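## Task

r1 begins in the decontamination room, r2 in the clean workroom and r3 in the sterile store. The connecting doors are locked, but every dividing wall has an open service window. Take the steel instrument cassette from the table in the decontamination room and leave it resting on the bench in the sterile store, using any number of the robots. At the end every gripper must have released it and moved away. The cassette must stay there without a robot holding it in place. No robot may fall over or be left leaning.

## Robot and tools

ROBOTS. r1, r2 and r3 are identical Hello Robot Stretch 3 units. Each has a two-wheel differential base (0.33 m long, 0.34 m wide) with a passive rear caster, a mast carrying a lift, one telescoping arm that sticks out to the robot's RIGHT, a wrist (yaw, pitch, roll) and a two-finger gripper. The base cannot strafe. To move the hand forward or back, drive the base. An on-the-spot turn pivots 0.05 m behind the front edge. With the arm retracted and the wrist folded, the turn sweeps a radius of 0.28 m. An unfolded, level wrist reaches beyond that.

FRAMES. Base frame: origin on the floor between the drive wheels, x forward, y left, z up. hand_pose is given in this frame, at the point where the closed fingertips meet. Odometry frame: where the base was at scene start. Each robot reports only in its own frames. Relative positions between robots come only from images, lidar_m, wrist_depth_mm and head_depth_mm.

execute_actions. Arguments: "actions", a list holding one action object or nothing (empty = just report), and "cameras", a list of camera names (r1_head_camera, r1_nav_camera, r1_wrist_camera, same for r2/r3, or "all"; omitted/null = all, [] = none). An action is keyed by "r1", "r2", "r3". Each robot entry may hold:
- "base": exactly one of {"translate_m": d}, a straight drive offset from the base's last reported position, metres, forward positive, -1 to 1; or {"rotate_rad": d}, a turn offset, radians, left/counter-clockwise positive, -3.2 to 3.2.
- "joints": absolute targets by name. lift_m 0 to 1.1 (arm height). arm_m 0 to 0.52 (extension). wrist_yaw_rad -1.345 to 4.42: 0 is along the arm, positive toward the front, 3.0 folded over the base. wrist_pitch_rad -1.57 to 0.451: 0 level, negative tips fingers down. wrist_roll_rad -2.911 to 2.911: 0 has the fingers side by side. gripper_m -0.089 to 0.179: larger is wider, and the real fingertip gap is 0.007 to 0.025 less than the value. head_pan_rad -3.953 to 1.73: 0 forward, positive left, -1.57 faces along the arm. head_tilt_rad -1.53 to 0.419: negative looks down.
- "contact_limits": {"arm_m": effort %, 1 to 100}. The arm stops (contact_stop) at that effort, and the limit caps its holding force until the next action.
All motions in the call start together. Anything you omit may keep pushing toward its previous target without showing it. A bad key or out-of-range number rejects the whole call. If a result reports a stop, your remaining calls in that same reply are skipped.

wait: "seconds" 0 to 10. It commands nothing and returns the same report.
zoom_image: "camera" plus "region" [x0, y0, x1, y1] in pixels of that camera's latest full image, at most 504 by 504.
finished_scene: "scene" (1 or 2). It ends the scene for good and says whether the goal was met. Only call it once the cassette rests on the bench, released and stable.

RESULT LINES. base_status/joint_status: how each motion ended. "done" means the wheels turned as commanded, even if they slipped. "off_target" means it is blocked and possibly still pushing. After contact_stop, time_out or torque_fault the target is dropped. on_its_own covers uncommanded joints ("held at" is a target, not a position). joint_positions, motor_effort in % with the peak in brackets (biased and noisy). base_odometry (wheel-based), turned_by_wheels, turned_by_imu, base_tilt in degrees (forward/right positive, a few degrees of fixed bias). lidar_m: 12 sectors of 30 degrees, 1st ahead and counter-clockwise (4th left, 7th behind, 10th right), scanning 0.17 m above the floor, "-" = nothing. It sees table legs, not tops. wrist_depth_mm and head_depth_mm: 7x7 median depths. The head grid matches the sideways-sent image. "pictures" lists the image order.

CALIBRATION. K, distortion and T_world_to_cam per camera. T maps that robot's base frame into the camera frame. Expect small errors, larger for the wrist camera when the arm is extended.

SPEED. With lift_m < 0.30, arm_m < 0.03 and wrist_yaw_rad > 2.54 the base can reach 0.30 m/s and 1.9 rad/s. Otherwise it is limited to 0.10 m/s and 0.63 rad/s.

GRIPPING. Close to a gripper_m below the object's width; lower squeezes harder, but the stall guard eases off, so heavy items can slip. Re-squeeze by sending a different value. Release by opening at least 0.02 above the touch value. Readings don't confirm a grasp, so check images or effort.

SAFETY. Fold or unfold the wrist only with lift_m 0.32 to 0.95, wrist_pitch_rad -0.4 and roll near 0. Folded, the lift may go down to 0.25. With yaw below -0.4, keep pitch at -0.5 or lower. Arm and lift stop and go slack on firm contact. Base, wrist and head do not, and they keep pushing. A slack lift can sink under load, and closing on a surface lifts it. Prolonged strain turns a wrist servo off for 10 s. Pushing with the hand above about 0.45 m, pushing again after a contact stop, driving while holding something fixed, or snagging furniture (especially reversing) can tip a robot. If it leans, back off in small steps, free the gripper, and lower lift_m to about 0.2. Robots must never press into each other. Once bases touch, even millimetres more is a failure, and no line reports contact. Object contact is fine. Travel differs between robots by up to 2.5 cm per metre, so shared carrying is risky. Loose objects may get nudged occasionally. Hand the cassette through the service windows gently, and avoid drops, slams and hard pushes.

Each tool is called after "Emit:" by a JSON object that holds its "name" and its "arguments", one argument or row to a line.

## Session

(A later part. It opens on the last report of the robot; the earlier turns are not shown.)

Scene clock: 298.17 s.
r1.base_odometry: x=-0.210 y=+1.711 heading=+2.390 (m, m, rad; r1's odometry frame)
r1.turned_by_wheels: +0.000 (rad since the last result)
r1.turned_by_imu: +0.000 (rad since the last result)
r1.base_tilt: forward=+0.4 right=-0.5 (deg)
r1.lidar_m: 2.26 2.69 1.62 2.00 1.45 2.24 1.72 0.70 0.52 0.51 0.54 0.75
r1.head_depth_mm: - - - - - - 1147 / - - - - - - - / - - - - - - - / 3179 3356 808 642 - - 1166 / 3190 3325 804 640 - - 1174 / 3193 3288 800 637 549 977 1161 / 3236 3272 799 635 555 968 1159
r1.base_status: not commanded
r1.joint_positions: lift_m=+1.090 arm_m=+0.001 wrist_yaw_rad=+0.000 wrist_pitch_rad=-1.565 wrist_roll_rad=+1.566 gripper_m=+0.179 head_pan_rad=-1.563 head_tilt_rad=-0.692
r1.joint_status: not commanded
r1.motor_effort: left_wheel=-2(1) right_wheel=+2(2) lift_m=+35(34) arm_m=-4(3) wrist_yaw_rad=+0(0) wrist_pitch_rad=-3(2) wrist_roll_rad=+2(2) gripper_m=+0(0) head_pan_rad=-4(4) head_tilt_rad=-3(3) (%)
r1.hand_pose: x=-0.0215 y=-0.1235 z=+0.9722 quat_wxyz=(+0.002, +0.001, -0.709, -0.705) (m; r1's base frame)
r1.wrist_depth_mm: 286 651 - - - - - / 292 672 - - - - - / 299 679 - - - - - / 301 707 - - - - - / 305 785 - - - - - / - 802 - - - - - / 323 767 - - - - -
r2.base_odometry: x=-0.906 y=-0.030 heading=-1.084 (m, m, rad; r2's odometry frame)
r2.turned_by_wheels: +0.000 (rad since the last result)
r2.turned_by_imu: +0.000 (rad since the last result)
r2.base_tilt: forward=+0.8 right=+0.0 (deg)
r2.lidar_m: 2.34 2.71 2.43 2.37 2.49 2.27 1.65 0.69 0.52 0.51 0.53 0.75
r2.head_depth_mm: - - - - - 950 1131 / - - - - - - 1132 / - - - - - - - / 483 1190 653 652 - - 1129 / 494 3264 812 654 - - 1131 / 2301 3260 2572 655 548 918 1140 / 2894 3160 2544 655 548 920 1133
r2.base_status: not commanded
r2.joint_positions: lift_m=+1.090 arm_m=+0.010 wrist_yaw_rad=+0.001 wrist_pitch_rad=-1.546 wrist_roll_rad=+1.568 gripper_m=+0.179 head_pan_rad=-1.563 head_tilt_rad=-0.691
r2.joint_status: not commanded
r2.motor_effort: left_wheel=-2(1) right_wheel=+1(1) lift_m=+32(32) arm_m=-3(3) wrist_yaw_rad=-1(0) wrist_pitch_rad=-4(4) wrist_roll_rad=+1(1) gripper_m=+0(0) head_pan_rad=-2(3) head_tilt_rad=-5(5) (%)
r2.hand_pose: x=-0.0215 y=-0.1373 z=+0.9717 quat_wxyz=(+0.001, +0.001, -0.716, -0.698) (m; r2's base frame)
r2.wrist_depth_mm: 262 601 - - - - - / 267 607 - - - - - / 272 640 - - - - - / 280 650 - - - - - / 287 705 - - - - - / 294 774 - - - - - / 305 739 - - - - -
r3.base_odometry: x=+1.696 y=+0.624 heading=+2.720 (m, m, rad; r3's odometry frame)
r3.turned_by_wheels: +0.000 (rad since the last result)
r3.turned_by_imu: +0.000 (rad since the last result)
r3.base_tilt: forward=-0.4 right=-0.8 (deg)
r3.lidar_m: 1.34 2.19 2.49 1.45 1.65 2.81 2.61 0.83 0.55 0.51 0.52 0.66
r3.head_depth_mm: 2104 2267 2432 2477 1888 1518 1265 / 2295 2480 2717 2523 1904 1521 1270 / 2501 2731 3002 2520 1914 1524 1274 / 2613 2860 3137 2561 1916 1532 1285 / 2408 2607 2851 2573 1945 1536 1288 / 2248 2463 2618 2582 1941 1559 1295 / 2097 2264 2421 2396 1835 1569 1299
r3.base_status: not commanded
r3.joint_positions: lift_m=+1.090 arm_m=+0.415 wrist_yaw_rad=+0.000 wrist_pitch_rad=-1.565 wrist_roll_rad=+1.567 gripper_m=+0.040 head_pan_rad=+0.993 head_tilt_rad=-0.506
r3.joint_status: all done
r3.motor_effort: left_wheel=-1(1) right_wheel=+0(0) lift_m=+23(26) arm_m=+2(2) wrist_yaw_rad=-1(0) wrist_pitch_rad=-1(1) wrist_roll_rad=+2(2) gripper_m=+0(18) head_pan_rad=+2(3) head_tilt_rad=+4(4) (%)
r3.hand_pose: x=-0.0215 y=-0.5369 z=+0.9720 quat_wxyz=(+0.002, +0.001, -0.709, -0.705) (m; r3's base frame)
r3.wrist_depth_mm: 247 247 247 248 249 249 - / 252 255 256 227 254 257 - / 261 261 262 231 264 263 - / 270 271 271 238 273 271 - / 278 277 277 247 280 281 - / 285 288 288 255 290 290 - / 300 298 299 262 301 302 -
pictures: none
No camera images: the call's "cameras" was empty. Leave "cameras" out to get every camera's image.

Emit:
{"name": "execute_actions", "arguments": {
  "actions": [
    {"r3":{"joints":{"gripper_m":0.125}}}
  ],
  "cameras": []
}}

Emit:
{"name": "execute_actions", "arguments": {
  "actions": [
    {"r3":{"joints":{"lift_m":0.95}}}
  ],
  "cameras": []
}}

Scene clock: 302.10 s.
r1.base_odometry: x=-0.210 y=+1.711 heading=+2.390 (m, m, rad; r1's odometry frame)
r1.turned_by_wheels: +0.000 (rad since the last result)
r1.turned_by_imu: +0.000 (rad since the last result)
r1.base_tilt: forward=+0.4 right=-0.5 (deg)
r1.lidar_m: 2.25 2.68 1.62 2.00 1.45 2.25 1.72 0.70 0.53 0.51 0.53 0.75
r1.head_depth_mm: - - - - - - 1151 / - - - - - - - / - - - - - - - / 3158 3320 806 641 - - 1169 / 3199 3314 805 640 - - 1174 / 3187 3325 802 638 549 976 1158 / 3217 3278 796 635 555 964 1156
r1.base_status: not commanded
r1.joint_positions: lift_m=+1.090 arm_m=+0.001 wrist_yaw_rad=+0.000 wrist_pitch_rad=-1.565 wrist_roll_rad=+1.566 gripper_m=+0.179 head_pan_rad=-1.563 head_tilt_rad=-0.692
r1.joint_status: not commanded
r1.motor_effort: left_wheel=-2(1) right_wheel=+2(2) lift_m=+34(35) arm_m=-4(3) wrist_yaw_rad=+0(0) wrist_pitch_rad=-2(2) wrist_roll_rad=+2(2) gripper_m=+0(0) head_pan_rad=-3(3) head_tilt_rad=-3(3) (%)
r1.hand_pose: x=-0.0215 y=-0.1235 z=+0.9722 quat_wxyz=(+0.002, +0.001, -0.709, -0.705) (m; r1's base frame)
r1.wrist_depth_mm: 287 645 - - - - - / 293 687 - - - - - / 298 685 - - - - - / 302 715 - - - - - / 303 779 - - - - - / - 802 - - - - - / 326 779 - - - - -
r2.base_odometry: x=-0.906 y=-0.030 heading=-1.084 (m, m, rad; r2's odometry frame)
r2.turned_by_wheels: +0.000 (rad since the last result)
r2.turned_by_imu: +0.000 (rad since the last result)
r2.base_tilt: forward=+0.8 right=+0.0 (deg)
r2.lidar_m: 2.35 2.70 2.44 2.37 2.49 2.26 1.65 0.69 0.52 0.51 0.53 0.75
r2.head_depth_mm: - - - - - 946 1126 / - - - - - - 1130 / - - - - - - - / 484 922 697 655 - - 1128 / 494 3219 812 654 - - 1127 / 2333 3240 2555 656 547 919 1133 / 2838 3161 2545 655 549 920 1127
r2.base_status: not commanded
r2.joint_positions: lift_m=+1.090 arm_m=+0.010 wrist_yaw_rad=+0.001 wrist_pitch_rad=-1.546 wrist_roll_rad=+1.568 gripper_m=+0.179 head_pan_rad=-1.563 head_tilt_rad=-0.691
r2.joint_status: not commanded
r2.motor_effort: left_wheel=-2(1) right_wheel=+1(1) lift_m=+32(32) arm_m=-3(3) wrist_yaw_rad=+1(0) wrist_pitch_rad=-4(4) wrist_roll_rad=+1(1) gripper_m=+1(1) head_pan_rad=-3(3) head_tilt_rad=-6(6) (%)
r2.hand_pose: x=-0.0215 y=-0.1373 z=+0.9717 quat_wxyz=(+0.001, +0.001, -0.716, -0.698) (m; r2's base frame)
r2.wrist_depth_mm: 258 613 - - - - - / 267 633 - - - - - / 273 631 - - - - - / 282 656 - - - - - / 286 711 - - - - - / 292 773 - - - - - / 301 733 - - - - -
r3.base_odometry: x=+1.696 y=+0.624 heading=+2.720 (m, m, rad; r3's odometry frame)
r3.turned_by_wheels: +0.000 (rad since the last result)
r3.turned_by_imu: +0.000 (rad since the last result)
r3.base_tilt: forward=-0.5 right=-0.6 (deg)
r3.lidar_m: 1.34 2.19 2.49 1.45 1.66 2.82 2.61 0.83 0.55 0.51 0.52 0.66
r3.head_depth_mm: 2091 2237 2470 2494 1881 1505 1265 / 2274 2471 2699 2481 1898 1514 1277 / 2514 2735 3008 2567 1911 1533 1283 / 2611 2877 3100 2561 1933 1542 1281 / 2431 2633 2835 2583 1928 1544 1291 / 2246 2428 2577 2636 1960 1555 1286 / 2095 2272 2418 2412 1821 1563 1297
r3.base_status: not commanded
r3.joint_positions: lift_m=+1.090 arm_m=+0.415 wrist_yaw_rad=+0.000 wrist_pitch_rad=-1.565 wrist_roll_rad=+1.567 gripper_m=+0.125 head_pan_rad=+0.993 head_tilt_rad=-0.506
r3.joint_status: all done
r3.motor_effort: left_wheel=-1(1) right_wheel=+0(1) lift_m=+22(23) arm_m=+2(2) wrist_yaw_rad=+0(1) wrist_pitch_rad=-1(1) wrist_roll_rad=+2(2) gripper_m=+0(93) head_pan_rad=+3(2) head_tilt_rad=+4(4) (%)
r3.hand_pose: x=-0.0215 y=-0.5369 z=+0.9720 quat_wxyz=(+0.002, +0.001, -0.709, -0.705) (m; r3's base frame)
r3.wrist_depth_mm: 248 247 246 249 249 248 - / 254 253 256 227 257 256 - / 262 263 261 232 264 265 - / 270 268 270 237 271 271 - / 279 277 278 246 280 281 - / 286 291 287 253 292 - - / 298 299 299 263 300 301 -
pictures: none
No camera images: the call's "cameras" was empty. Leave "cameras" out to get every camera's image.

Scene clock: 305.10 s.
r1.base_odometry: x=-0.210 y=+1.711 heading=+2.390 (m, m, rad; r1's odometry frame)
r1.turned_by_wheels: +0.000 (rad since the last result)
r1.turned_by_imu: +0.000 (rad since the last result)
r1.base_tilt: forward=+0.4 right=-0.6 (deg)
r1.lidar_m: 2.25 2.68 1.62 2.00 1.45 2.24 1.72 0.70 0.52 0.51 0.54 0.75
r1.head_depth_mm: - - - - - - 1153 / - - - - - - - / - - - - - - - / 3188 3330 807 642 - - 1166 / 3193 3302 802 640 - - 1173 / 3220 3296 800 638 549 976 1163 / 3186 3261 796 635 556 967 1158
r1.base_status: not commanded
r1.joint_positions: lift_m=+1.090 arm_m=+0.001 wrist_yaw_rad=+0.000 wrist_pitch_rad=-1.565 wrist_roll_rad=+1.566 gripper_m=+0.179 head_pan_rad=-1.563 head_tilt_rad=-0.692
r1.joint_status: not commanded
r1.motor_effort: left_wheel=-2(1) right_wheel=+2(2) lift_m=+35(35) arm_m=-4(4) wrist_yaw_rad=+0(0) wrist_pitch_rad=-2(3) wrist_roll_rad=+2(2) gripper_m=+0(0) head_pan_rad=-4(3) head_tilt_rad=-3(3) (%)
r1.hand_pose: x=-0.0215 y=-0.1235 z=+0.9722 quat_wxyz=(+0.002, +0.001, -0.709, -0.705) (m; r1's base frame)
r1.wrist_depth_mm: 283 657 - - - - - / 292 670 - - - - - / 296 701 - - - - - / 303 707 - - - - - / 306 763 - - - - - / - 805 - - - - - / 326 785 - - - - -
r2.base_odometry: x=-0.906 y=-0.030 heading=-1.084 (m, m, rad; r2's odometry frame)
r2.turned_by_wheels: +0.000 (rad since the last result)
r2.turned_by_imu: +0.000 (rad since the last result)
r2.base_tilt: forward=+0.7 right=+0.0 (deg)
r2.lidar_m: 2.34 2.69 2.43 2.37 2.49 2.27 1.65 0.69 0.52 0.51 0.53 0.75
r2.head_depth_mm: - - - - - 948 1132 / - - - - - - 1135 / - - - - - - - / 1514 550 716 633 - - 1131 / 467 553 811 633 - - 1127 / 476 3160 2565 654 547 920 1125 / 2821 3182 2556 655 547 919 1131
r2.base_status: not commanded
r2.joint_positions: lift_m=+1.090 arm_m=+0.010 wrist_yaw_rad=+0.001 wrist_pitch_rad=-1.546 wrist_roll_rad=+1.568 gripper_m=+0.179 head_pan_rad=-1.563 head_tilt_rad=-0.691
r2.joint_status: not commanded
r2.motor_effort: left_wheel=-2(2) right_wheel=+1(1) lift_m=+32(32) arm_m=-3(3) wrist_yaw_rad=+0(1) wrist_pitch_rad=-4(4) wrist_roll_rad=+1(1) gripper_m=+0(1) head_pan_rad=-3(3) head_tilt_rad=-6(5) (%)
r2.hand_pose: x=-0.0215 y=-0.1373 z=+0.9717 quat_wxyz=(+0.001, +0.001, -0.716, -0.698) (m; r2's base frame)
r2.wrist_depth_mm: 260 609 - - - - - / 266 610 - - - - - / 275 637 - - - - - / 279 658 - - - - - / 286 703 - - - - - / 293 784 - - - - - / 303 731 - - - - -
r3.base_odometry: x=+1.696 y=+0.624 heading=+2.720 (m, m, rad; r3's odometry frame)
r3.turned_by_wheels: +0.000 (rad since the last result)
r3.turned_by_imu: -0.001 (rad since the last result)
r3.base_tilt: forward=-0.4 right=-0.7 (deg)
r3.lidar_m: 1.34 2.19 2.50 1.44 1.65 2.81 2.61 0.83 0.55 0.51 0.52 0.66
r3.head_depth_mm: 2101 2264 2431 2467 1885 1514 1269 / 2306 2464 2714 2496 1899 1519 1277 / 2498 2707 2993 2511 1902 1516 1283 / 2589 2854 3124 2567 1928 1543 1294 / 2414 2643 2846 2549 1935 1556 1289 / 2261 2420 2636 2602 1957 1567 1299 / 2104 2253 2433 2397 1839 1559 1298
r3.base_status: not commanded
r3.joint_positions: lift_m=+0.995 arm_m=+0.415 wrist_yaw_rad=+0.000 wrist_pitch_rad=-1.569 wrist_roll_rad=+1.567 gripper_m=+0.125 head_pan_rad=+0.993 head_tilt_rad=-0.506
r3.joint_status: lift_m contact_stop (moved -0.095 of -0.140)
r3.on_its_own: lift_m is slack since a contact_stop, until your next command for it (your +0.950 is given up)
r3.motor_effort: left_wheel=+2(9) right_wheel=-4(8) lift_m=+18(19) arm_m=+1(2) wrist_yaw_rad=+1(0) wrist_pitch_rad=+0(2) wrist_roll_rad=+2(2) gripper_m=-2(4) head_pan_rad=+2(2) head_tilt_rad=+5(5) (%)
r3.hand_pose: x=-0.0216 y=-0.5359 z=+0.8770 quat_wxyz=(+0.002, +0.001, -0.708, -0.707) (m; r3's base frame)
r3.wrist_depth_mm: 160 159 160 160 161 161 162 / 164 164 135 134 162 165 166 / 169 169 140 138 168 171 171 / 174 175 144 143 173 176 177 / 181 - 149 147 180 180 182 / 184 189 154 152 186 - 189 / 193 192 160 157 192 195 195
pictures: none
No camera images: the call's "cameras" was empty. Leave "cameras" out to get every camera's image.

Emit:
{"name": "execute_actions", "arguments": {
  "actions": [
    {"r3":{"joints":{"gripper_m":-0.02}}}
  ],
  "cameras": []
}}

Emit:
{"name": "execute_actions", "arguments": {
  "actions": [
    {"r3":{"joints":{"lift_m":1.09}}}
  ],
  "cameras": []
}}

Scene clock: 309.57 s.
r1.base_odometry: x=-0.210 y=+1.711 heading=+2.390 (m, m, rad; r1's odometry frame)
r1.turned_by_wheels: +0.000 (rad since the last result)
r1.turned_by_imu: +0.000 (rad since the last result)
r1.base_tilt: forward=+0.4 right=-0.5 (deg)
r1.lidar_m: 2.26 2.68 1.62 2.00 1.45 2.25 1.72 0.70 0.52 0.51 0.54 0.75
r1.head_depth_mm: - - - - - - 1149 / - - - - - - - / - - - - - - - / 3202 3335 806 642 - - 1168 / 3183 3330 802 639 - - 1175 / 3232 3280 800 638 549 975 1160 / 3227 3260 796 636 555 968 1156
r1.base_status: not commanded
r1.joint_positions: lift_m=+1.090 arm_m=+0.001 wrist_yaw_rad=+0.000 wrist_pitch_rad=-1.565 wrist_roll_rad=+1.566 gripper_m=+0.179 head_pan_rad=-1.563 head_tilt_rad=-0.692
r1.joint_status: not commanded
r1.motor_effort: left_wheel=-2(2) right_wheel=+2(2) lift_m=+34(34) arm_m=-4(4) wrist_yaw_rad=+0(0) wrist_pitch_rad=-3(3) wrist_roll_rad=+2(2) gripper_m=+0(1) head_pan_rad=-4(4) head_tilt_rad=-3(3) (%)
r1.hand_pose: x=-0.0215 y=-0.1235 z=+0.9722 quat_wxyz=(+0.002, +0.001, -0.709, -0.705) (m; r1's base frame)
r1.wrist_depth_mm: 286 650 - - - - - / 292 675 - - - - - / 295 687 - - - - - / 303 718 - - - - - / 306 785 - - - - - / - 812 - - - - - / 329 779 - - - - -
r2.base_odometry: x=-0.906 y=-0.030 heading=-1.084 (m, m, rad; r2's odometry frame)
r2.turned_by_wheels: +0.000 (rad since the last result)
r2.turned_by_imu: +0.000 (rad since the last result)
r2.base_tilt: forward=+0.8 right=+0.2 (deg)
r2.lidar_m: 2.34 2.69 2.43 2.36 2.49 2.27 1.65 0.69 0.52 0.51 0.53 0.75
r2.head_depth_mm: - - - - - 950 1129 / - - - - - - 1130 / - - - - - - - / 1518 548 690 637 - - 1131 / 467 553 813 654 - - 1128 / 470 3195 2564 654 547 920 1130 / 2840 3201 2581 656 548 919 1130
r2.base_status: not commanded
r2.joint_positions: lift_m=+1.090 arm_m=+0.010 wrist_yaw_rad=+0.001 wrist_pitch_rad=-1.546 wrist_roll_rad=+1.568 gripper_m=+0.179 head_pan_rad=-1.563 head_tilt_rad=-0.691
r2.joint_status: not commanded
r2.motor_effort: left_wheel=-2(2) right_wheel=+1(1) lift_m=+32(32) arm_m=-3(3) wrist_yaw_rad=-1(0) wrist_pitch_rad=-4(4) wrist_roll_rad=+1(0) gripper_m=+0(0) head_pan_rad=-3(3) head_tilt_rad=-5(6) (%)
r2.hand_pose: x=-0.0215 y=-0.1373 z=+0.9717 quat_wxyz=(+0.001, +0.001, -0.716, -0.698) (m; r2's base frame)
r2.wrist_depth_mm: 260 608 - - - - - / 266 629 - - - - - / 274 626 - - - - - / 279 650 - - - - - / 288 713 - - - - - / 290 798 - - - - - / 305 736 - - - - -
r3.base_odometry: x=+1.696 y=+0.624 heading=+2.720 (m, m, rad; r3's odometry frame)
r3.turned_by_wheels: +0.000 (rad since the last result)
r3.turned_by_imu: +0.000 (rad since the last result)
r3.base_tilt: forward=-0.5 right=-0.7 (deg)
r3.lidar_m: 1.34 2.19 2.49 1.45 1.65 2.81 2.61 0.83 0.55 0.51 0.52 0.66
r3.head_depth_mm: 2107 2260 2452 2487 1867 1509 1264 / 2272 2498 2657 2509 1891 1529 1272 / 2490 2705 3044 2512 1911 1528 1283 / 2597 2850 3124 2590 1930 1545 1287 / 2433 2623 2852 2579 1933 1548 1283 / 2231 2426 2637 2599 1940 1558 1293 / 2114 2262 2419 2408 1831 1564 1300
r3.base_status: not commanded
r3.joint_positions: lift_m=+0.999 arm_m=+0.415 wrist_yaw_rad=+0.000 wrist_pitch_rad=-1.565 wrist_roll_rad=+1.567 gripper_m=-0.018 head_pan_rad=+0.993 head_tilt_rad=-0.506
r3.joint_status: all done
r3.on_its_own: lift_m is slack since a contact_stop, until your next command for it (your +0.950 is given up)
r3.motor_effort: left_wheel=+0(2) right_wheel=-1(4) lift_m=+18(19) arm_m=+2(1) wrist_yaw_rad=+0(1) wrist_pitch_rad=-1(1) wrist_roll_rad=+2(2) gripper_m=-37(100) head_pan_rad=+3(2) head_tilt_rad=+5(4) (%)
r3.hand_pose: x=-0.0215 y=-0.5369 z=+0.8814 quat_wxyz=(+0.002, +0.001, -0.709, -0.705) (m; r3's base frame)
r3.wrist_depth_mm: 163 162 163 163 164 164 165 / 167 167 134 131 166 169 168 / 173 173 138 136 171 174 174 / 178 179 143 141 177 178 179 / 185 184 146 146 148 185 186 / 190 189 153 152 154 191 192 / 195 197 160 157 197 197 198
pictures: none
No camera images: the call's "cameras" was empty. Leave "cameras" out to get every camera's image.

Scene clock: 311.23 s.
r1.base_odometry: x=-0.210 y=+1.711 heading=+2.390 (m, m, rad; r1's odometry frame)
r1.turned_by_wheels: +0.000 (rad since the last result)
r1.turned_by_imu: +0.000 (rad since the last result)
r1.base_tilt: forward=+0.4 right=-0.5 (deg)
r1.lidar_m: 2.25 2.68 1.62 2.00 1.45 2.25 1.72 0.70 0.53 0.51 0.53 0.75
r1.head_depth_mm: - - - - - - 1151 / - - - - - - - / - - - - - - - / 3188 3316 809 642 - - 1163 / 3202 3285 804 639 - - 1175 / 3252 3287 800 639 549 975 1161 / 3229 3267 797 636 555 968 1162
r1.base_status: not commanded
r1.joint_positions: lift_m=+1.090 arm_m=+0.001 wrist_yaw_rad=+0.000 wrist_pitch_rad=-1.565 wrist_roll_rad=+1.566 gripper_m=+0.179 head_pan_rad=-1.563 head_tilt_rad=-0.692
r1.joint_status: not commanded
r1.motor_effort: left_wheel=-2(1) right_wheel=+2(2) lift_m=+35(35) arm_m=-4(3) wrist_yaw_rad=+0(1) wrist_pitch_rad=-2(3) wrist_roll_rad=+2(2) gripper_m=+0(1) head_pan_rad=-4(3) head_tilt_rad=-3(2) (%)
r1.hand_pose: x=-0.0215 y=-0.1235 z=+0.9722 quat_wxyz=(+0.002, +0.001, -0.709, -0.705) (m; r1's base frame)
r1.wrist_depth_mm: 285 656 - - - - - / 288 675 - - - - - / 298 686 - - - - - / 302 700 - - - - - / 305 782 - - - - - / - 787 - - - - - / 329 760 - - - - -
r2.base_odometry: x=-0.906 y=-0.030 heading=-1.084 (m, m, rad; r2's odometry frame)
r2.turned_by_wheels: +0.000 (rad since the last result)
r2.turned_by_imu: +0.000 (rad since the last result)
r2.base_tilt: forward=+0.8 right=+0.2 (deg)
r2.lidar_m: 2.34 2.70 2.43 2.36 2.50 2.27 1.65 0.69 0.52 0.51 0.53 0.75
r2.head_depth_mm: - - - - - 947 1132 / - - - - - - 1128 / - - - - - - - / 486 1209 653 653 - - 1132 / 492 3212 649 654 - - 1122 / 2287 3236 2572 654 547 918 1133 / 2845 3228 2555 655 547 916 1133
r2.base_status: not commanded
r2.joint_positions: lift_m=+1.090 arm_m=+0.010 wrist_yaw_rad=+0.001 wrist_pitch_rad=-1.546 wrist_roll_rad=+1.568 gripper_m=+0.179 head_pan_rad=-1.563 head_tilt_rad=-0.691
r2.joint_status: not commanded
r2.motor_effort: left_wheel=-2(1) right_wheel=+1(1) lift_m=+32(32) arm_m=-3(3) wrist_yaw_rad=+0(1) wrist_pitch_rad=-4(4) wrist_roll_rad=+1(1) gripper_m=+0(1) head_pan_rad=-3(3) head_tilt_rad=-5(6) (%)
r2.hand_pose: x=-0.0215 y=-0.1373 z=+0.9717 quat_wxyz=(+0.001, +0.001, -0.716, -0.698) (m; r2's base frame)
r2.wrist_depth_mm: 258 619 - - - - - / 266 631 - - - - - / 272 626 - - - - - / 281 636 - - - - - / 288 706 - - - - - / 295 792 - - - - - / 305 744 - - - - -
r3.base_odometry: x=+1.696 y=+0.624 heading=+2.720 (m, m, rad; r3's odometry frame)
r3.turned_by_wheels: +0.000 (rad since the last result)
r3.turned_by_imu: +0.000 (rad since the last result)
r3.base_tilt: forward=-0.5 right=-0.8 (deg)
r3.lidar_m: 1.34 2.19 2.49 1.45 1.65 2.82 2.61 0.83 0.55 0.51 0.52 0.66
r3.head_depth_mm: 2084 2278 2455 2452 1895 1524 1267 / 2275 2485 2686 2492 1899 1536 1281 / 2533 2737 2982 2537 1901 1528 1279 / 2609 2849 3108 2568 1938 1539 1280 / 2411 2628 2825 2572 1929 1552 1286 / 2252 2424 2630 2573 1947 1557 1296 / 2082 2258 2406 2395 1827 1569 1313
r3.base_status: not commanded
r3.joint_positions: lift_m=+1.090 arm_m=+0.415 wrist_yaw_rad=+0.000 wrist_pitch_rad=-1.564 wrist_roll_rad=+1.567 gripper_m=-0.011 head_pan_rad=+0.993 head_tilt_rad=-0.506
r3.joint_status: all done
r3.on_its_own: gripper_m is held at -0.012, not at your -0.020, by its stall guard, which is still easing
r3.motor_effort: left_wheel=+0(0) right_wheel=-1(1) lift_m=+24(25) arm_m=+2(2) wrist_yaw_rad=-2(1) wrist_pitch_rad=-1(2) wrist_roll_rad=+2(2) gripper_m=-34(36) head_pan_rad=+2(3) head_tilt_rad=+5(4) (%)
r3.hand_pose: x=-0.0215 y=-0.5371 z=+0.9719 quat_wxyz=(+0.002, +0.001, -0.709, -0.705) (m; r3's base frame)
r3.wrist_depth_mm: 246 248 248 248 248 248 - / 253 255 134 132 252 255 - / 262 263 139 137 260 263 - / 269 268 144 142 268 270 - / 277 277 147 146 149 284 - / 287 289 153 152 155 290 - / 298 303 160 158 295 304 -
pictures: none
No camera images: the call's "cameras" was empty. Leave "cameras" out to get every camera's image.

Emit:
{"name": "execute_actions", "arguments": {
  "actions": [
    {"r3":{"joints":{"gripper_m":0.0,"arm_m":0.05,"head_pan_rad":0}}}
  ],
  "cameras": []
}}

Emit:
{"name": "execute_actions", "arguments": {
  "actions": [
    {"r3":{"base":{"rotate_rad":1.8}}}
  ],
  "cameras": []
}}

Emit:
{"name": "execute_actions", "arguments": {
  "actions": [
    {"r3":{"base":{"translate_m":0.95}}}
  ],
  "cameras": []
}}

Emit:
{"name": "execute_actions", "arguments": {
  "actions": [
    {"r3":{"base":{"rotate_rad":1.4},"joints":{"head_pan_rad":-1.57,"head_tilt_rad":-0.7}}}
  ],
  "cameras": ["r3_head_camera","r3_nav_camera"]
}}

Scene clock: 320.40 s.
r1.base_odometry: x=-0.210 y=+1.711 heading=+2.390 (m, m, rad; r1's odometry frame)
r1.turned_by_wheels: +0.000 (rad since the last result)
r1.turned_by_imu: +0.000 (rad since the last result)
r1.base_tilt: forward=+0.4 right=-0.5 (deg)
r1.lidar_m: 2.25 2.69 1.62 2.00 1.45 2.24 1.72 0.70 0.53 0.51 0.53 0.75
r1.head_depth_mm: - - - - - - 1150 / - - - - - - - / - - - - - - - / 3184 3291 806 641 - - 1164 / 3204 3315 803 639 - - 1174 / 3232 3264 801 639 549 975 1161 / 3228 3268 798 636 555 967 1163
r1.base_status: not commanded
r1.joint_positions: lift_m=+1.090 arm_m=+0.001 wrist_yaw_rad=+0.000 wrist_pitch_rad=-1.565 wrist_roll_rad=+1.566 gripper_m=+0.179 head_pan_rad=-1.563 head_tilt_rad=-0.692
r1.joint_status: not commanded
r1.motor_effort: left_wheel=-1(1) right_wheel=+2(2) lift_m=+34(35) arm_m=-3(4) wrist_yaw_rad=+0(0) wrist_pitch_rad=-3(2) wrist_roll_rad=+2(2) gripper_m=+0(1) head_pan_rad=-4(3) head_tilt_rad=-3(3) (%)
r1.hand_pose: x=-0.0215 y=-0.1235 z=+0.9722 quat_wxyz=(+0.002, +0.001, -0.709, -0.705) (m; r1's base frame)
r1.wrist_depth_mm: 288 648 - - - - - / 290 657 - - - - - / 296 685 - - - - - / 301 707 - - - - - / 307 784 - - - - - / - 803 - - - - - / 332 761 - - - - -
r2.base_odometry: x=-0.906 y=-0.030 heading=-1.084 (m, m, rad; r2's odometry frame)
r2.turned_by_wheels: +0.000 (rad since the last result)
r2.turned_by_imu: +0.001 (rad since the last result)
r2.base_tilt: forward=+0.8 right=+0.1 (deg)
r2.lidar_m: 2.34 2.71 2.43 2.37 2.48 2.28 1.65 0.69 0.52 0.51 0.53 0.75
r2.head_depth_mm: - - - - - 951 1128 / - - - - - - 1127 / - - - - - - - / 2550 1267 2552 655 - - 1126 / 2551 3216 2572 656 - - 1132 / 2852 3250 2555 655 547 923 1133 / 2845 3193 2567 656 546 920 1138
r2.base_status: not commanded
r2.joint_positions: lift_m=+1.090 arm_m=+0.010 wrist_yaw_rad=+0.001 wrist_pitch_rad=-1.546 wrist_roll_rad=+1.568 gripper_m=+0.179 head_pan_rad=-1.563 head_tilt_rad=-0.691
r2.joint_status: not commanded
r2.motor_effort: left_wheel=-2(2) right_wheel=+1(1) lift_m=+32(32) arm_m=-3(3) wrist_yaw_rad=+0(1) wrist_pitch_rad=-4(4) wrist_roll_rad=+1(1) gripper_m=-1(0) head_pan_rad=-3(3) head_tilt_rad=-6(5) (%)
r2.hand_pose: x=-0.0215 y=-0.1373 z=+0.9717 quat_wxyz=(+0.001, +0.001, -0.716, -0.698) (m; r2's base frame)
r2.wrist_depth_mm: 261 605 - - - - - / 267 623 - - - - - / 275 632 - - - - - / 280 649 - - - - - / 285 712 - - - - - / 292 779 - - - - - / 303 736 - - - - -
r3.base_odometry: x=+1.696 y=+0.624 heading=+2.720 (m, m, rad; r3's odometry frame)
r3.turned_by_wheels: +0.000 (rad since the last result)
r3.turned_by_imu: +0.001 (rad since the last result)
r3.base_tilt: forward=-0.5 right=-0.6 (deg)
r3.lidar_m: 1.34 2.19 2.49 1.45 1.65 2.82 2.61 0.83 0.55 0.51 0.52 0.66
r3.head_depth_mm: 992 1044 1070 1154 1244 1311 1232 / 1277 1355 1439 1554 1659 1491 1273 / 1816 1974 2134 2305 1913 1541 1278 / 1842 2022 2230 2408 1943 1533 1281 / 1836 1974 2183 2365 1950 1549 1293 / 1811 1969 2144 2366 1930 1558 1295 / 1775 1930 2142 2308 1976 1559 1296
r3.base_status: not commanded
r3.joint_positions: lift_m=+1.090 arm_m=+0.050 wrist_yaw_rad=+0.000 wrist_pitch_rad=-1.563 wrist_roll_rad=+1.567 gripper_m=+0.018 head_pan_rad=+0.007 head_tilt_rad=-0.506
r3.joint_status: gripper_m off_target (ended at +0.018, target +0.000); the others done
r3.on_its_own: gripper_m is held at +0.017, not at your +0.000, by its stall guard, which is still easing
r3.motor_effort: left_wheel=+1(0) right_wheel=-1(1) lift_m=+24(25) arm_m=-3(1) wrist_yaw_rad=-1(0) wrist_pitch_rad=-1(1) wrist_roll_rad=+2(2) gripper_m=-19(93) head_pan_rad=-2(32) head_tilt_rad=+4(5) (%)
r3.hand_pose: x=-0.0215 y=-0.1728 z=+0.9719 quat_wxyz=(+0.002, +0.001, -0.710, -0.705) (m; r3's base frame)
r3.wrist_depth_mm: 263 674 - - - - - / 260 655 135 135 136 - - / 266 656 141 139 139 - - / 273 635 145 144 - - - / 279 597 149 149 150 - - / 287 314 156 155 156 - - / 296 673 162 161 - - -
pictures: none
No camera images: the call's "cameras" was empty. Leave "cameras" out to get every camera's image.

Scene clock: 324.23 s.
r1.base_odometry: x=-0.210 y=+1.711 heading=+2.390 (m, m, rad; r1's odometry frame)
r1.turned_by_wheels: +0.000 (rad since the last result)
r1.turned_by_imu: +0.000 (rad since the last result)
r1.base_tilt: forward=+0.3 right=-0.6 (deg)
r1.lidar_m: 2.25 2.68 1.62 2.00 1.45 2.24 1.72 0.70 0.53 0.51 0.54 0.75
r1.head_depth_mm: - - - - - - 1147 / - - - - - - - / - - - - - - - / 3176 3292 807 642 - - 1165 / 3184 3304 803 639 - - 1173 / 3225 3291 800 637 548 977 1160 / 3207 3262 799 635 555 963 1159
r1.base_status: not commanded
r1.joint_positions: lift_m=+1.090 arm_m=+0.001 wrist_yaw_rad=+0.000 wrist_pitch_rad=-1.565 wrist_roll_rad=+1.566 gripper_m=+0.179 head_pan_rad=-1.563 head_tilt_rad=-0.692
r1.joint_status: not commanded
r1.motor_effort: left_wheel=-2(2) right_wheel=+2(2) lift_m=+35(35) arm_m=-4(3) wrist_yaw_rad=+1(0) wrist_pitch_rad=-3(2) wrist_roll_rad=+2(2) gripper_m=+0(0) head_pan_rad=-4(4) head_tilt_rad=-3(3) (%)
r1.hand_pose: x=-0.0215 y=-0.1235 z=+0.9722 quat_wxyz=(+0.002, +0.001, -0.709, -0.705) (m; r1's base frame)
r1.wrist_depth_mm: 287 659 - - - - - / 292 660 - - - - - / 298 707 - - - - - / 302 704 - - - - - / 307 781 - - - - - / - 794 - - - - - / 331 765 - - - - -
r2.base_odometry: x=-0.906 y=-0.030 heading=-1.084 (m, m, rad; r2's odometry frame)
r2.turned_by_wheels: +0.000 (rad since the last result)
r2.turned_by_imu: +0.000 (rad since the last result)
r2.base_tilt: forward=+0.8 right=+0.1 (deg)
r2.lidar_m: 2.34 2.70 2.42 2.37 2.49 2.27 1.65 0.69 0.52 0.51 0.53 0.76
r2.head_depth_mm: - - - - - 948 1127 / - - - - - - 1135 / - - - - - - - / 2826 3255 1084 654 - - 1128 / 2300 3231 1101 656 - - 1137 / 2793 3223 2546 654 547 920 1127 / 2851 3164 2552 655 547 918 1129
r2.base_status: not commanded
r2.joint_positions: lift_m=+1.090 arm_m=+0.010 wrist_yaw_rad=+0.001 wrist_pitch_rad=-1.546 wrist_roll_rad=+1.568 gripper_m=+0.179 head_pan_rad=-1.563 head_tilt_rad=-0.691
r2.joint_status: not commanded
r2.motor_effort: left_wheel=-1(1) right_wheel=+1(1) lift_m=+32(32) arm_m=-3(3) wrist_yaw_rad=-1(1) wrist_pitch_rad=-4(4) wrist_roll_rad=+1(1) gripper_m=+1(1) head_pan_rad=-3(3) head_tilt_rad=-5(5) (%)
r2.hand_pose: x=-0.0215 y=-0.1373 z=+0.9717 quat_wxyz=(+0.001, +0.001, -0.716, -0.698) (m; r2's base frame)
r2.wrist_depth_mm: 259 621 - - - - - / 266 627 - - - - - / 274 633 - - - - - / 280 637 - - - - - / 286 693 - - - - - / 294 808 - - - - - / 304 742 - - - - -
r3.base_odometry: x=+1.696 y=+0.624 heading=-1.764 (m, m, rad; r3's odometry frame)
r3.turned_by_wheels: +1.800 (rad since the last result)
r3.turned_by_imu: +1.829 (rad since the last result)
r3.base_tilt: forward=-0.5 right=-0.7 (deg)
r3.lidar_m: 2.02 1.65 2.64 1.40 0.66 0.52 0.51 0.55 0.83 2.17 2.34 1.45
r3.head_depth_mm: 1899 2110 1437 2373 1909 1515 1267 / 1916 2115 1525 2398 1893 1527 1275 / 1952 2114 1538 2418 1914 1539 1271 / 1966 2156 1555 2361 1918 1537 1282 / 1976 2157 1589 2343 1941 1542 1280 / 1990 2194 1622 2384 1951 1560 1293 / 2015 2196 1651 2531 1974 1574 1300
r3.base_status: done
r3.joint_positions: lift_m=+1.090 arm_m=+0.050 wrist_yaw_rad=+0.000 wrist_pitch_rad=-1.563 wrist_roll_rad=+1.567 gripper_m=+0.021 head_pan_rad=+0.007 head_tilt_rad=-0.506
r3.joint_status: not commanded
r3.on_its_own: gripper_m is held at +0.020, not at your +0.000, by its stall guard, which is not easing now
r3.motor_effort: left_wheel=-2(9) right_wheel=+1(7) lift_m=+24(25) arm_m=-3(3) wrist_yaw_rad=+0(0) wrist_pitch_rad=-1(1) wrist_roll_rad=+2(2) gripper_m=-23(24) head_pan_rad=-1(2) head_tilt_rad=+4(4) (%)
r3.hand_pose: x=-0.0215 y=-0.1728 z=+0.9719 quat_wxyz=(+0.002, +0.001, -0.710, -0.705) (m; r3's base frame)
r3.wrist_depth_mm: - - - - - - - / - - 137 135 135 - - / - - 141 139 140 - - / - - 145 144 - - - / - - 149 150 151 - - / - - 157 155 156 - - / - - 163 161 - - -
pictures: none
No camera images: the call's "cameras" was empty. Leave "cameras" out to get every camera's image.

Scene clock: 335.13 s.
r1.base_odometry: x=-0.210 y=+1.711 heading=+2.390 (m, m, rad; r1's odometry frame)
r1.turned_by_wheels: +0.000 (rad since the last result)
r1.turned_by_imu: +0.001 (rad since the last result)
r1.base_tilt: forward=+0.4 right=-0.6 (deg)
r1.lidar_m: 2.25 2.68 1.62 2.00 1.45 2.24 1.72 0.70 0.52 0.51 0.53 0.75
r1.head_depth_mm: - - - - - - 1151 / - - - - - - - / - - - - - - - / 3214 3317 807 641 - - 1165 / 3185 3273 803 640 - - 1175 / 3208 3319 801 637 549 976 1163 / 3208 3308 799 635 554 966 1163
r1.base_status: not commanded
r1.joint_positions: lift_m=+1.090 arm_m=+0.001 wrist_yaw_rad=+0.000 wrist_pitch_rad=-1.565 wrist_roll_rad=+1.566 gripper_m=+0.179 head_pan_rad=-1.563 head_tilt_rad=-0.692
r1.joint_status: not commanded
r1.motor_effort: left_wheel=-1(2) right_wheel=+2(2) lift_m=+35(34) arm_m=-4(3) wrist_yaw_rad=+0(0) wrist_pitch_rad=-2(3) wrist_roll_rad=+2(2) gripper_m=+0(1) head_pan_rad=-3(4) head_tilt_rad=-3(3) (%)
r1.hand_pose: x=-0.0215 y=-0.1235 z=+0.9722 quat_wxyz=(+0.002, +0.001, -0.709, -0.705) (m; r1's base frame)
r1.wrist_depth_mm: 283 661 - - - - - / 290 663 - - - - - / 296 683 - - - - - / 302 712 - - - - - / 305 769 - - - - - / - 812 - - - - - / 327 765 - - - - -
r2.base_odometry: x=-0.906 y=-0.030 heading=-1.084 (m, m, rad; r2's odometry frame)
r2.turned_by_wheels: +0.000 (rad since the last result)
r2.turned_by_imu: +0.001 (rad since the last result)
r2.base_tilt: forward=+0.8 right=+0.1 (deg)
r2.lidar_m: 2.34 2.69 2.43 2.37 2.48 2.27 1.65 0.69 0.52 0.51 0.53 0.76
r2.head_depth_mm: - - - - - 948 1129 / - - - - - - 1128 / - - - - - - - / 2820 3259 2247 654 - - 1134 / 2546 3255 2258 653 - - 1129 / 2808 3221 2545 656 548 918 1131 / 2853 3181 2543 655 548 921 1128
r2.base_status: not commanded
r2.joint_positions: lift_m=+1.090 arm_m=+0.010 wrist_yaw_rad=+0.001 wrist_pitch_rad=-1.546 wrist_roll_rad=+1.568 gripper_m=+0.179 head_pan_rad=-1.563 head_tilt_rad=-0.691
r2.joint_status: not commanded
r2.motor_effort: left_wheel=-1(1) right_wheel=+1(1) lift_m=+32(32) arm_m=-3(3) wrist_yaw_rad=+0(0) wrist_pitch_rad=-4(4) wrist_roll_rad=+1(1) gripper_m=+1(0) head_pan_rad=-3(3) head_tilt_rad=-6(5) (%)
r2.hand_pose: x=-0.0215 y=-0.1373 z=+0.9717 quat_wxyz=(+0.001, +0.001, -0.716, -0.698) (m; r2's base frame)
r2.wrist_depth_mm: 257 618 - - - - - / 266 622 - - - - - / 274 633 - - - - - / 278 651 - - - - - / 289 699 - - - - - / 292 788 - - - - - / 304 751 - - - - -
r3.base_odometry: x=+1.513 y=-0.309 heading=-1.764 (m, m, rad; r3's odometry frame)
r3.turned_by_wheels: +0.000 (rad since the last result)
r3.turned_by_imu: -0.001 (rad since the last result)
r3.base_tilt: forward=-0.4 right=-0.7 (deg)
r3.lidar_m: 1.07 1.15 0.91 2.50 1.87 1.48 1.46 1.58 2.30 2.28 0.72 1.08
r3.head_depth_mm: 1111 1218 1333 1030 779 624 1205 / 1122 1231 1347 1034 785 629 1212 / 1133 1234 1354 1047 787 633 1218 / 1138 1247 1378 1059 796 636 1227 / 1153 1260 1393 1064 800 640 1254 / 1165 1274 1406 1074 805 643 1267 / 1172 1292 1417 1083 809 646 1277
r3.base_status: done
r3.joint_positions: lift_m=+1.090 arm_m=+0.050 wrist_yaw_rad=+0.000 wrist_pitch_rad=-1.563 wrist_roll_rad=+1.567 gripper_m=+0.021 head_pan_rad=+0.007 head_tilt_rad=-0.506
r3.joint_status: not commanded
r3.on_its_own: gripper_m is held at +0.020, not at your +0.000, by its stall guard, which is not easing now
r3.motor_effort: left_wheel=-2(4) right_wheel=+1(6) lift_m=+25(24) arm_m=-3(3) wrist_yaw_rad=+0(0) wrist_pitch_rad=-1(1) wrist_roll_rad=+2(2) gripper_m=-23(23) head_pan_rad=-2(3) head_tilt_rad=+4(5) (%)
r3.hand_pose: x=-0.0215 y=-0.1728 z=+0.9719 quat_wxyz=(+0.002, +0.001, -0.710, -0.705) (m; r3's base frame)
r3.wrist_depth_mm: - - - - - - - / - - 137 135 136 - - / - - 142 139 139 - - / - - 145 144 - - - / - - 149 150 151 - - / - - 156 156 157 - - / 658 - 163 162 - - -
pictures: none
No camera images: the call's "cameras" was empty. Leave "cameras" out to get every camera's image.

Scene clock: 338.30 s.
r1.base_odometry: x=-0.210 y=+1.711 heading=+2.390 (m, m, rad; r1's odometry frame)
r1.turned_by_wheels: +0.000 (rad since the last result)
r1.turned_by_imu: +0.000 (rad since the last result)
r1.base_tilt: forward=+0.4 right=-0.5 (deg)
r1.lidar_m: 2.25 2.68 1.62 2.00 1.44 2.25 1.72 0.70 0.53 0.51 0.53 0.75
r1.head_depth_mm: - - - - - - 1150 / - - - - - - - / - - - - - - - / 3212 3364 806 640 - - 1163 / 3195 3346 805 639 - - 1175 / 3195 3295 799 638 549 976 1163 / 3195 3254 797 635 554 967 1157
r1.base_status: not commanded
r1.joint_positions: lift_m=+1.090 arm_m=+0.001 wrist_yaw_rad=+0.000 wrist_pitch_rad=-1.565 wrist_roll_rad=+1.566 gripper_m=+0.179 head_pan_rad=-1.563 head_tilt_rad=-0.692
r1.joint_status: not commanded
r1.motor_effort: left_wheel=-2(2) right_wheel=+2(2) lift_m=+34(34) arm_m=-4(4) wrist_yaw_rad=+0(0) wrist_pitch_rad=-2(3) wrist_roll_rad=+2(2) gripper_m=+0(1) head_pan_rad=-3(4) head_tilt_rad=-3(3) (%)
r1.hand_pose: x=-0.0215 y=-0.1235 z=+0.9722 quat_wxyz=(+0.002, +0.001, -0.709, -0.705) (m; r1's base frame)
r1.wrist_depth_mm: 286 656 - - - - - / 291 681 - - - - - / 298 702 - - - - - / 300 702 - - - - - / 306 783 - - - - - / - 794 - - - - - / 332 777 - - - - -
r2.base_odometry: x=-0.906 y=-0.030 heading=-1.084 (m, m, rad; r2's odometry frame)
r2.turned_by_wheels: +0.000 (rad since the last result)
r2.turned_by_imu: +0.000 (rad since the last result)
r2.base_tilt: forward=+0.8 right=+0.1 (deg)
r2.lidar_m: 2.35 2.69 2.44 2.37 2.48 2.27 1.65 0.69 0.52 0.51 0.53 0.75
r2.head_depth_mm: - - - - - 946 1126 / - - - - - - 1124 / - - - - - - - / 2530 3220 2254 654 - - 1128 / 2807 3216 2574 654 - - 1134 / 2865 3228 2546 656 547 920 1129 / 2850 3133 2527 655 548 923 1129
r2.base_status: not commanded
r2.joint_positions: lift_m=+1.090 arm_m=+0.010 wrist_yaw_rad=+0.001 wrist_pitch_rad=-1.546 wrist_roll_rad=+1.568 gripper_m=+0.179 head_pan_rad=-1.563 head_tilt_rad=-0.691
r2.joint_status: not commanded
r2.motor_effort: left_wheel=-2(2) right_wheel=+1(1) lift_m=+31(32) arm_m=-3(2) wrist_yaw_rad=+0(0) wrist_pitch_rad=-4(4) wrist_roll_rad=+1(1) gripper_m=+1(0) head_pan_rad=-3(3) head_tilt_rad=-6(6) (%)
r2.hand_pose: x=-0.0215 y=-0.1373 z=+0.9717 quat_wxyz=(+0.001, +0.001, -0.716, -0.698) (m; r2's base frame)
r2.wrist_depth_mm: 260 607 - - - - - / 265 622 - - - - - / 274 641 - - - - - / 278 657 - - - - - / 285 712 - - - - - / 295 802 - - - - - / 304 741 - - - - -
r3.base_odometry: x=+1.513 y=-0.309 heading=-0.364 (m, m, rad; r3's odometry frame)
r3.turned_by_wheels: +1.400 (rad since the last result)
r3.turned_by_imu: +1.422 (rad since the last result)
r3.base_tilt: forward=-0.5 right=-0.6 (deg)
r3.lidar_m: 2.50 2.19 1.54 1.46 1.50 1.95 2.27 0.72 1.13 1.07 1.10 0.91
r3.head_depth_mm: - - - - 660 311 288 / - - - - - 312 287 / - - - - - 308 - / 1180 1311 1033 - 616 317 287 / 1155 1288 1035 810 646 320 291 / 1143 1281 1041 811 663 322 289 / 1143 1275 1049 819 667 1312 1170
r3.base_status: done
r3.joint_positions: lift_m=+1.090 arm_m=+0.050 wrist_yaw_rad=+0.000 wrist_pitch_rad=-1.563 wrist_roll_rad=+1.567 gripper_m=+0.021 head_pan_rad=-1.563 head_tilt_rad=-0.691
r3.joint_status: all done
r3.on_its_own: gripper_m is held at +0.020, not at your +0.000, by its stall guard, which is not easing now
r3.motor_effort: left_wheel=-3(11) right_wheel=+2(6) lift_m=+24(24) arm_m=-3(3) wrist_yaw_rad=+0(1) wrist_pitch_rad=-2(2) wrist_roll_rad=+2(2) gripper_m=-23(23) head_pan_rad=-2(33) head_tilt_rad=-5(28) (%)
r3.hand_pose: x=-0.0215 y=-0.1728 z=+0.9719 quat_wxyz=(+0.002, +0.001, -0.710, -0.705) (m; r3's base frame)
r3.wrist_depth_mm: 341 - - - - - - / 354 - 137 135 135 - - / 360 - 141 139 140 - - / 371 - 146 144 - - - / 383 386 149 150 150 - - / 401 400 156 155 156 - - / 411 - 162 162 - - -
pictures: r3_head_camera (sideways: a quarter turn clockwise sets it upright), r3_nav_camera (sideways: a quarter turn counterclockwise sets it upright)
camera_calibration (this result's frames):
r3_head_camera: T_world_to_cam=[[0.0477554, 0.663266, -0.746858, 0.994784], [0.998859, -0.031152, 0.0362033, -0.056465], [0.000746274, -0.747735, -0.663997, 0.824928], [0, 0, 0, 1]] pos_world=[0.0082787, -0.0447379, 1.29276]
r3_nav_camera: T_world_to_cam=[[0.0127023, -0.639251, 0.768893, -0.958584], [-0.999906, -0.0121458, 0.00642075, 0.049727], [0.00523432, -0.768902, -0.639345, 0.789786], [0, 0, 0, 1]] pos_world=[0.0577645, -0.00490297, 1.24167]
Images, in order (width x height): r3_head_camera 896x504, r3_nav_camera 672x504.

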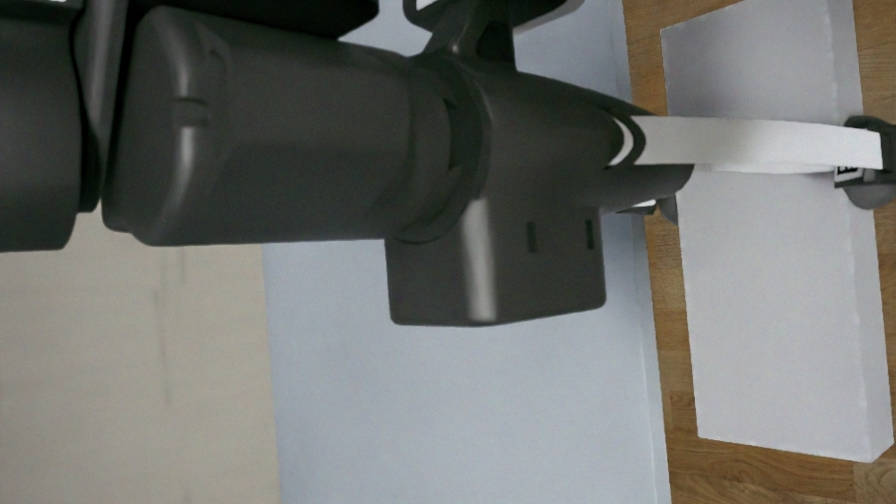

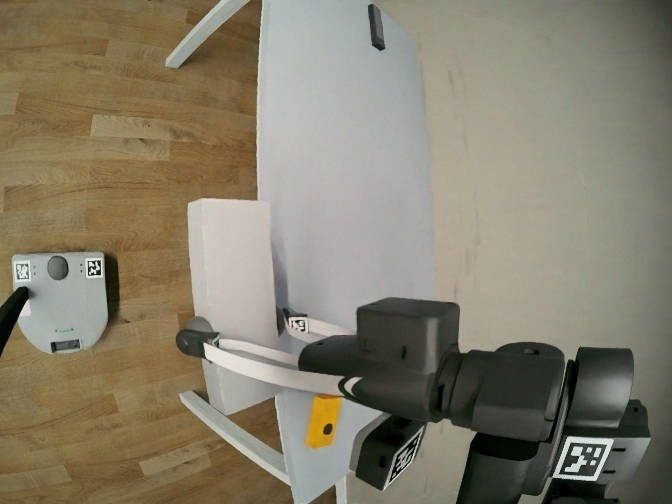

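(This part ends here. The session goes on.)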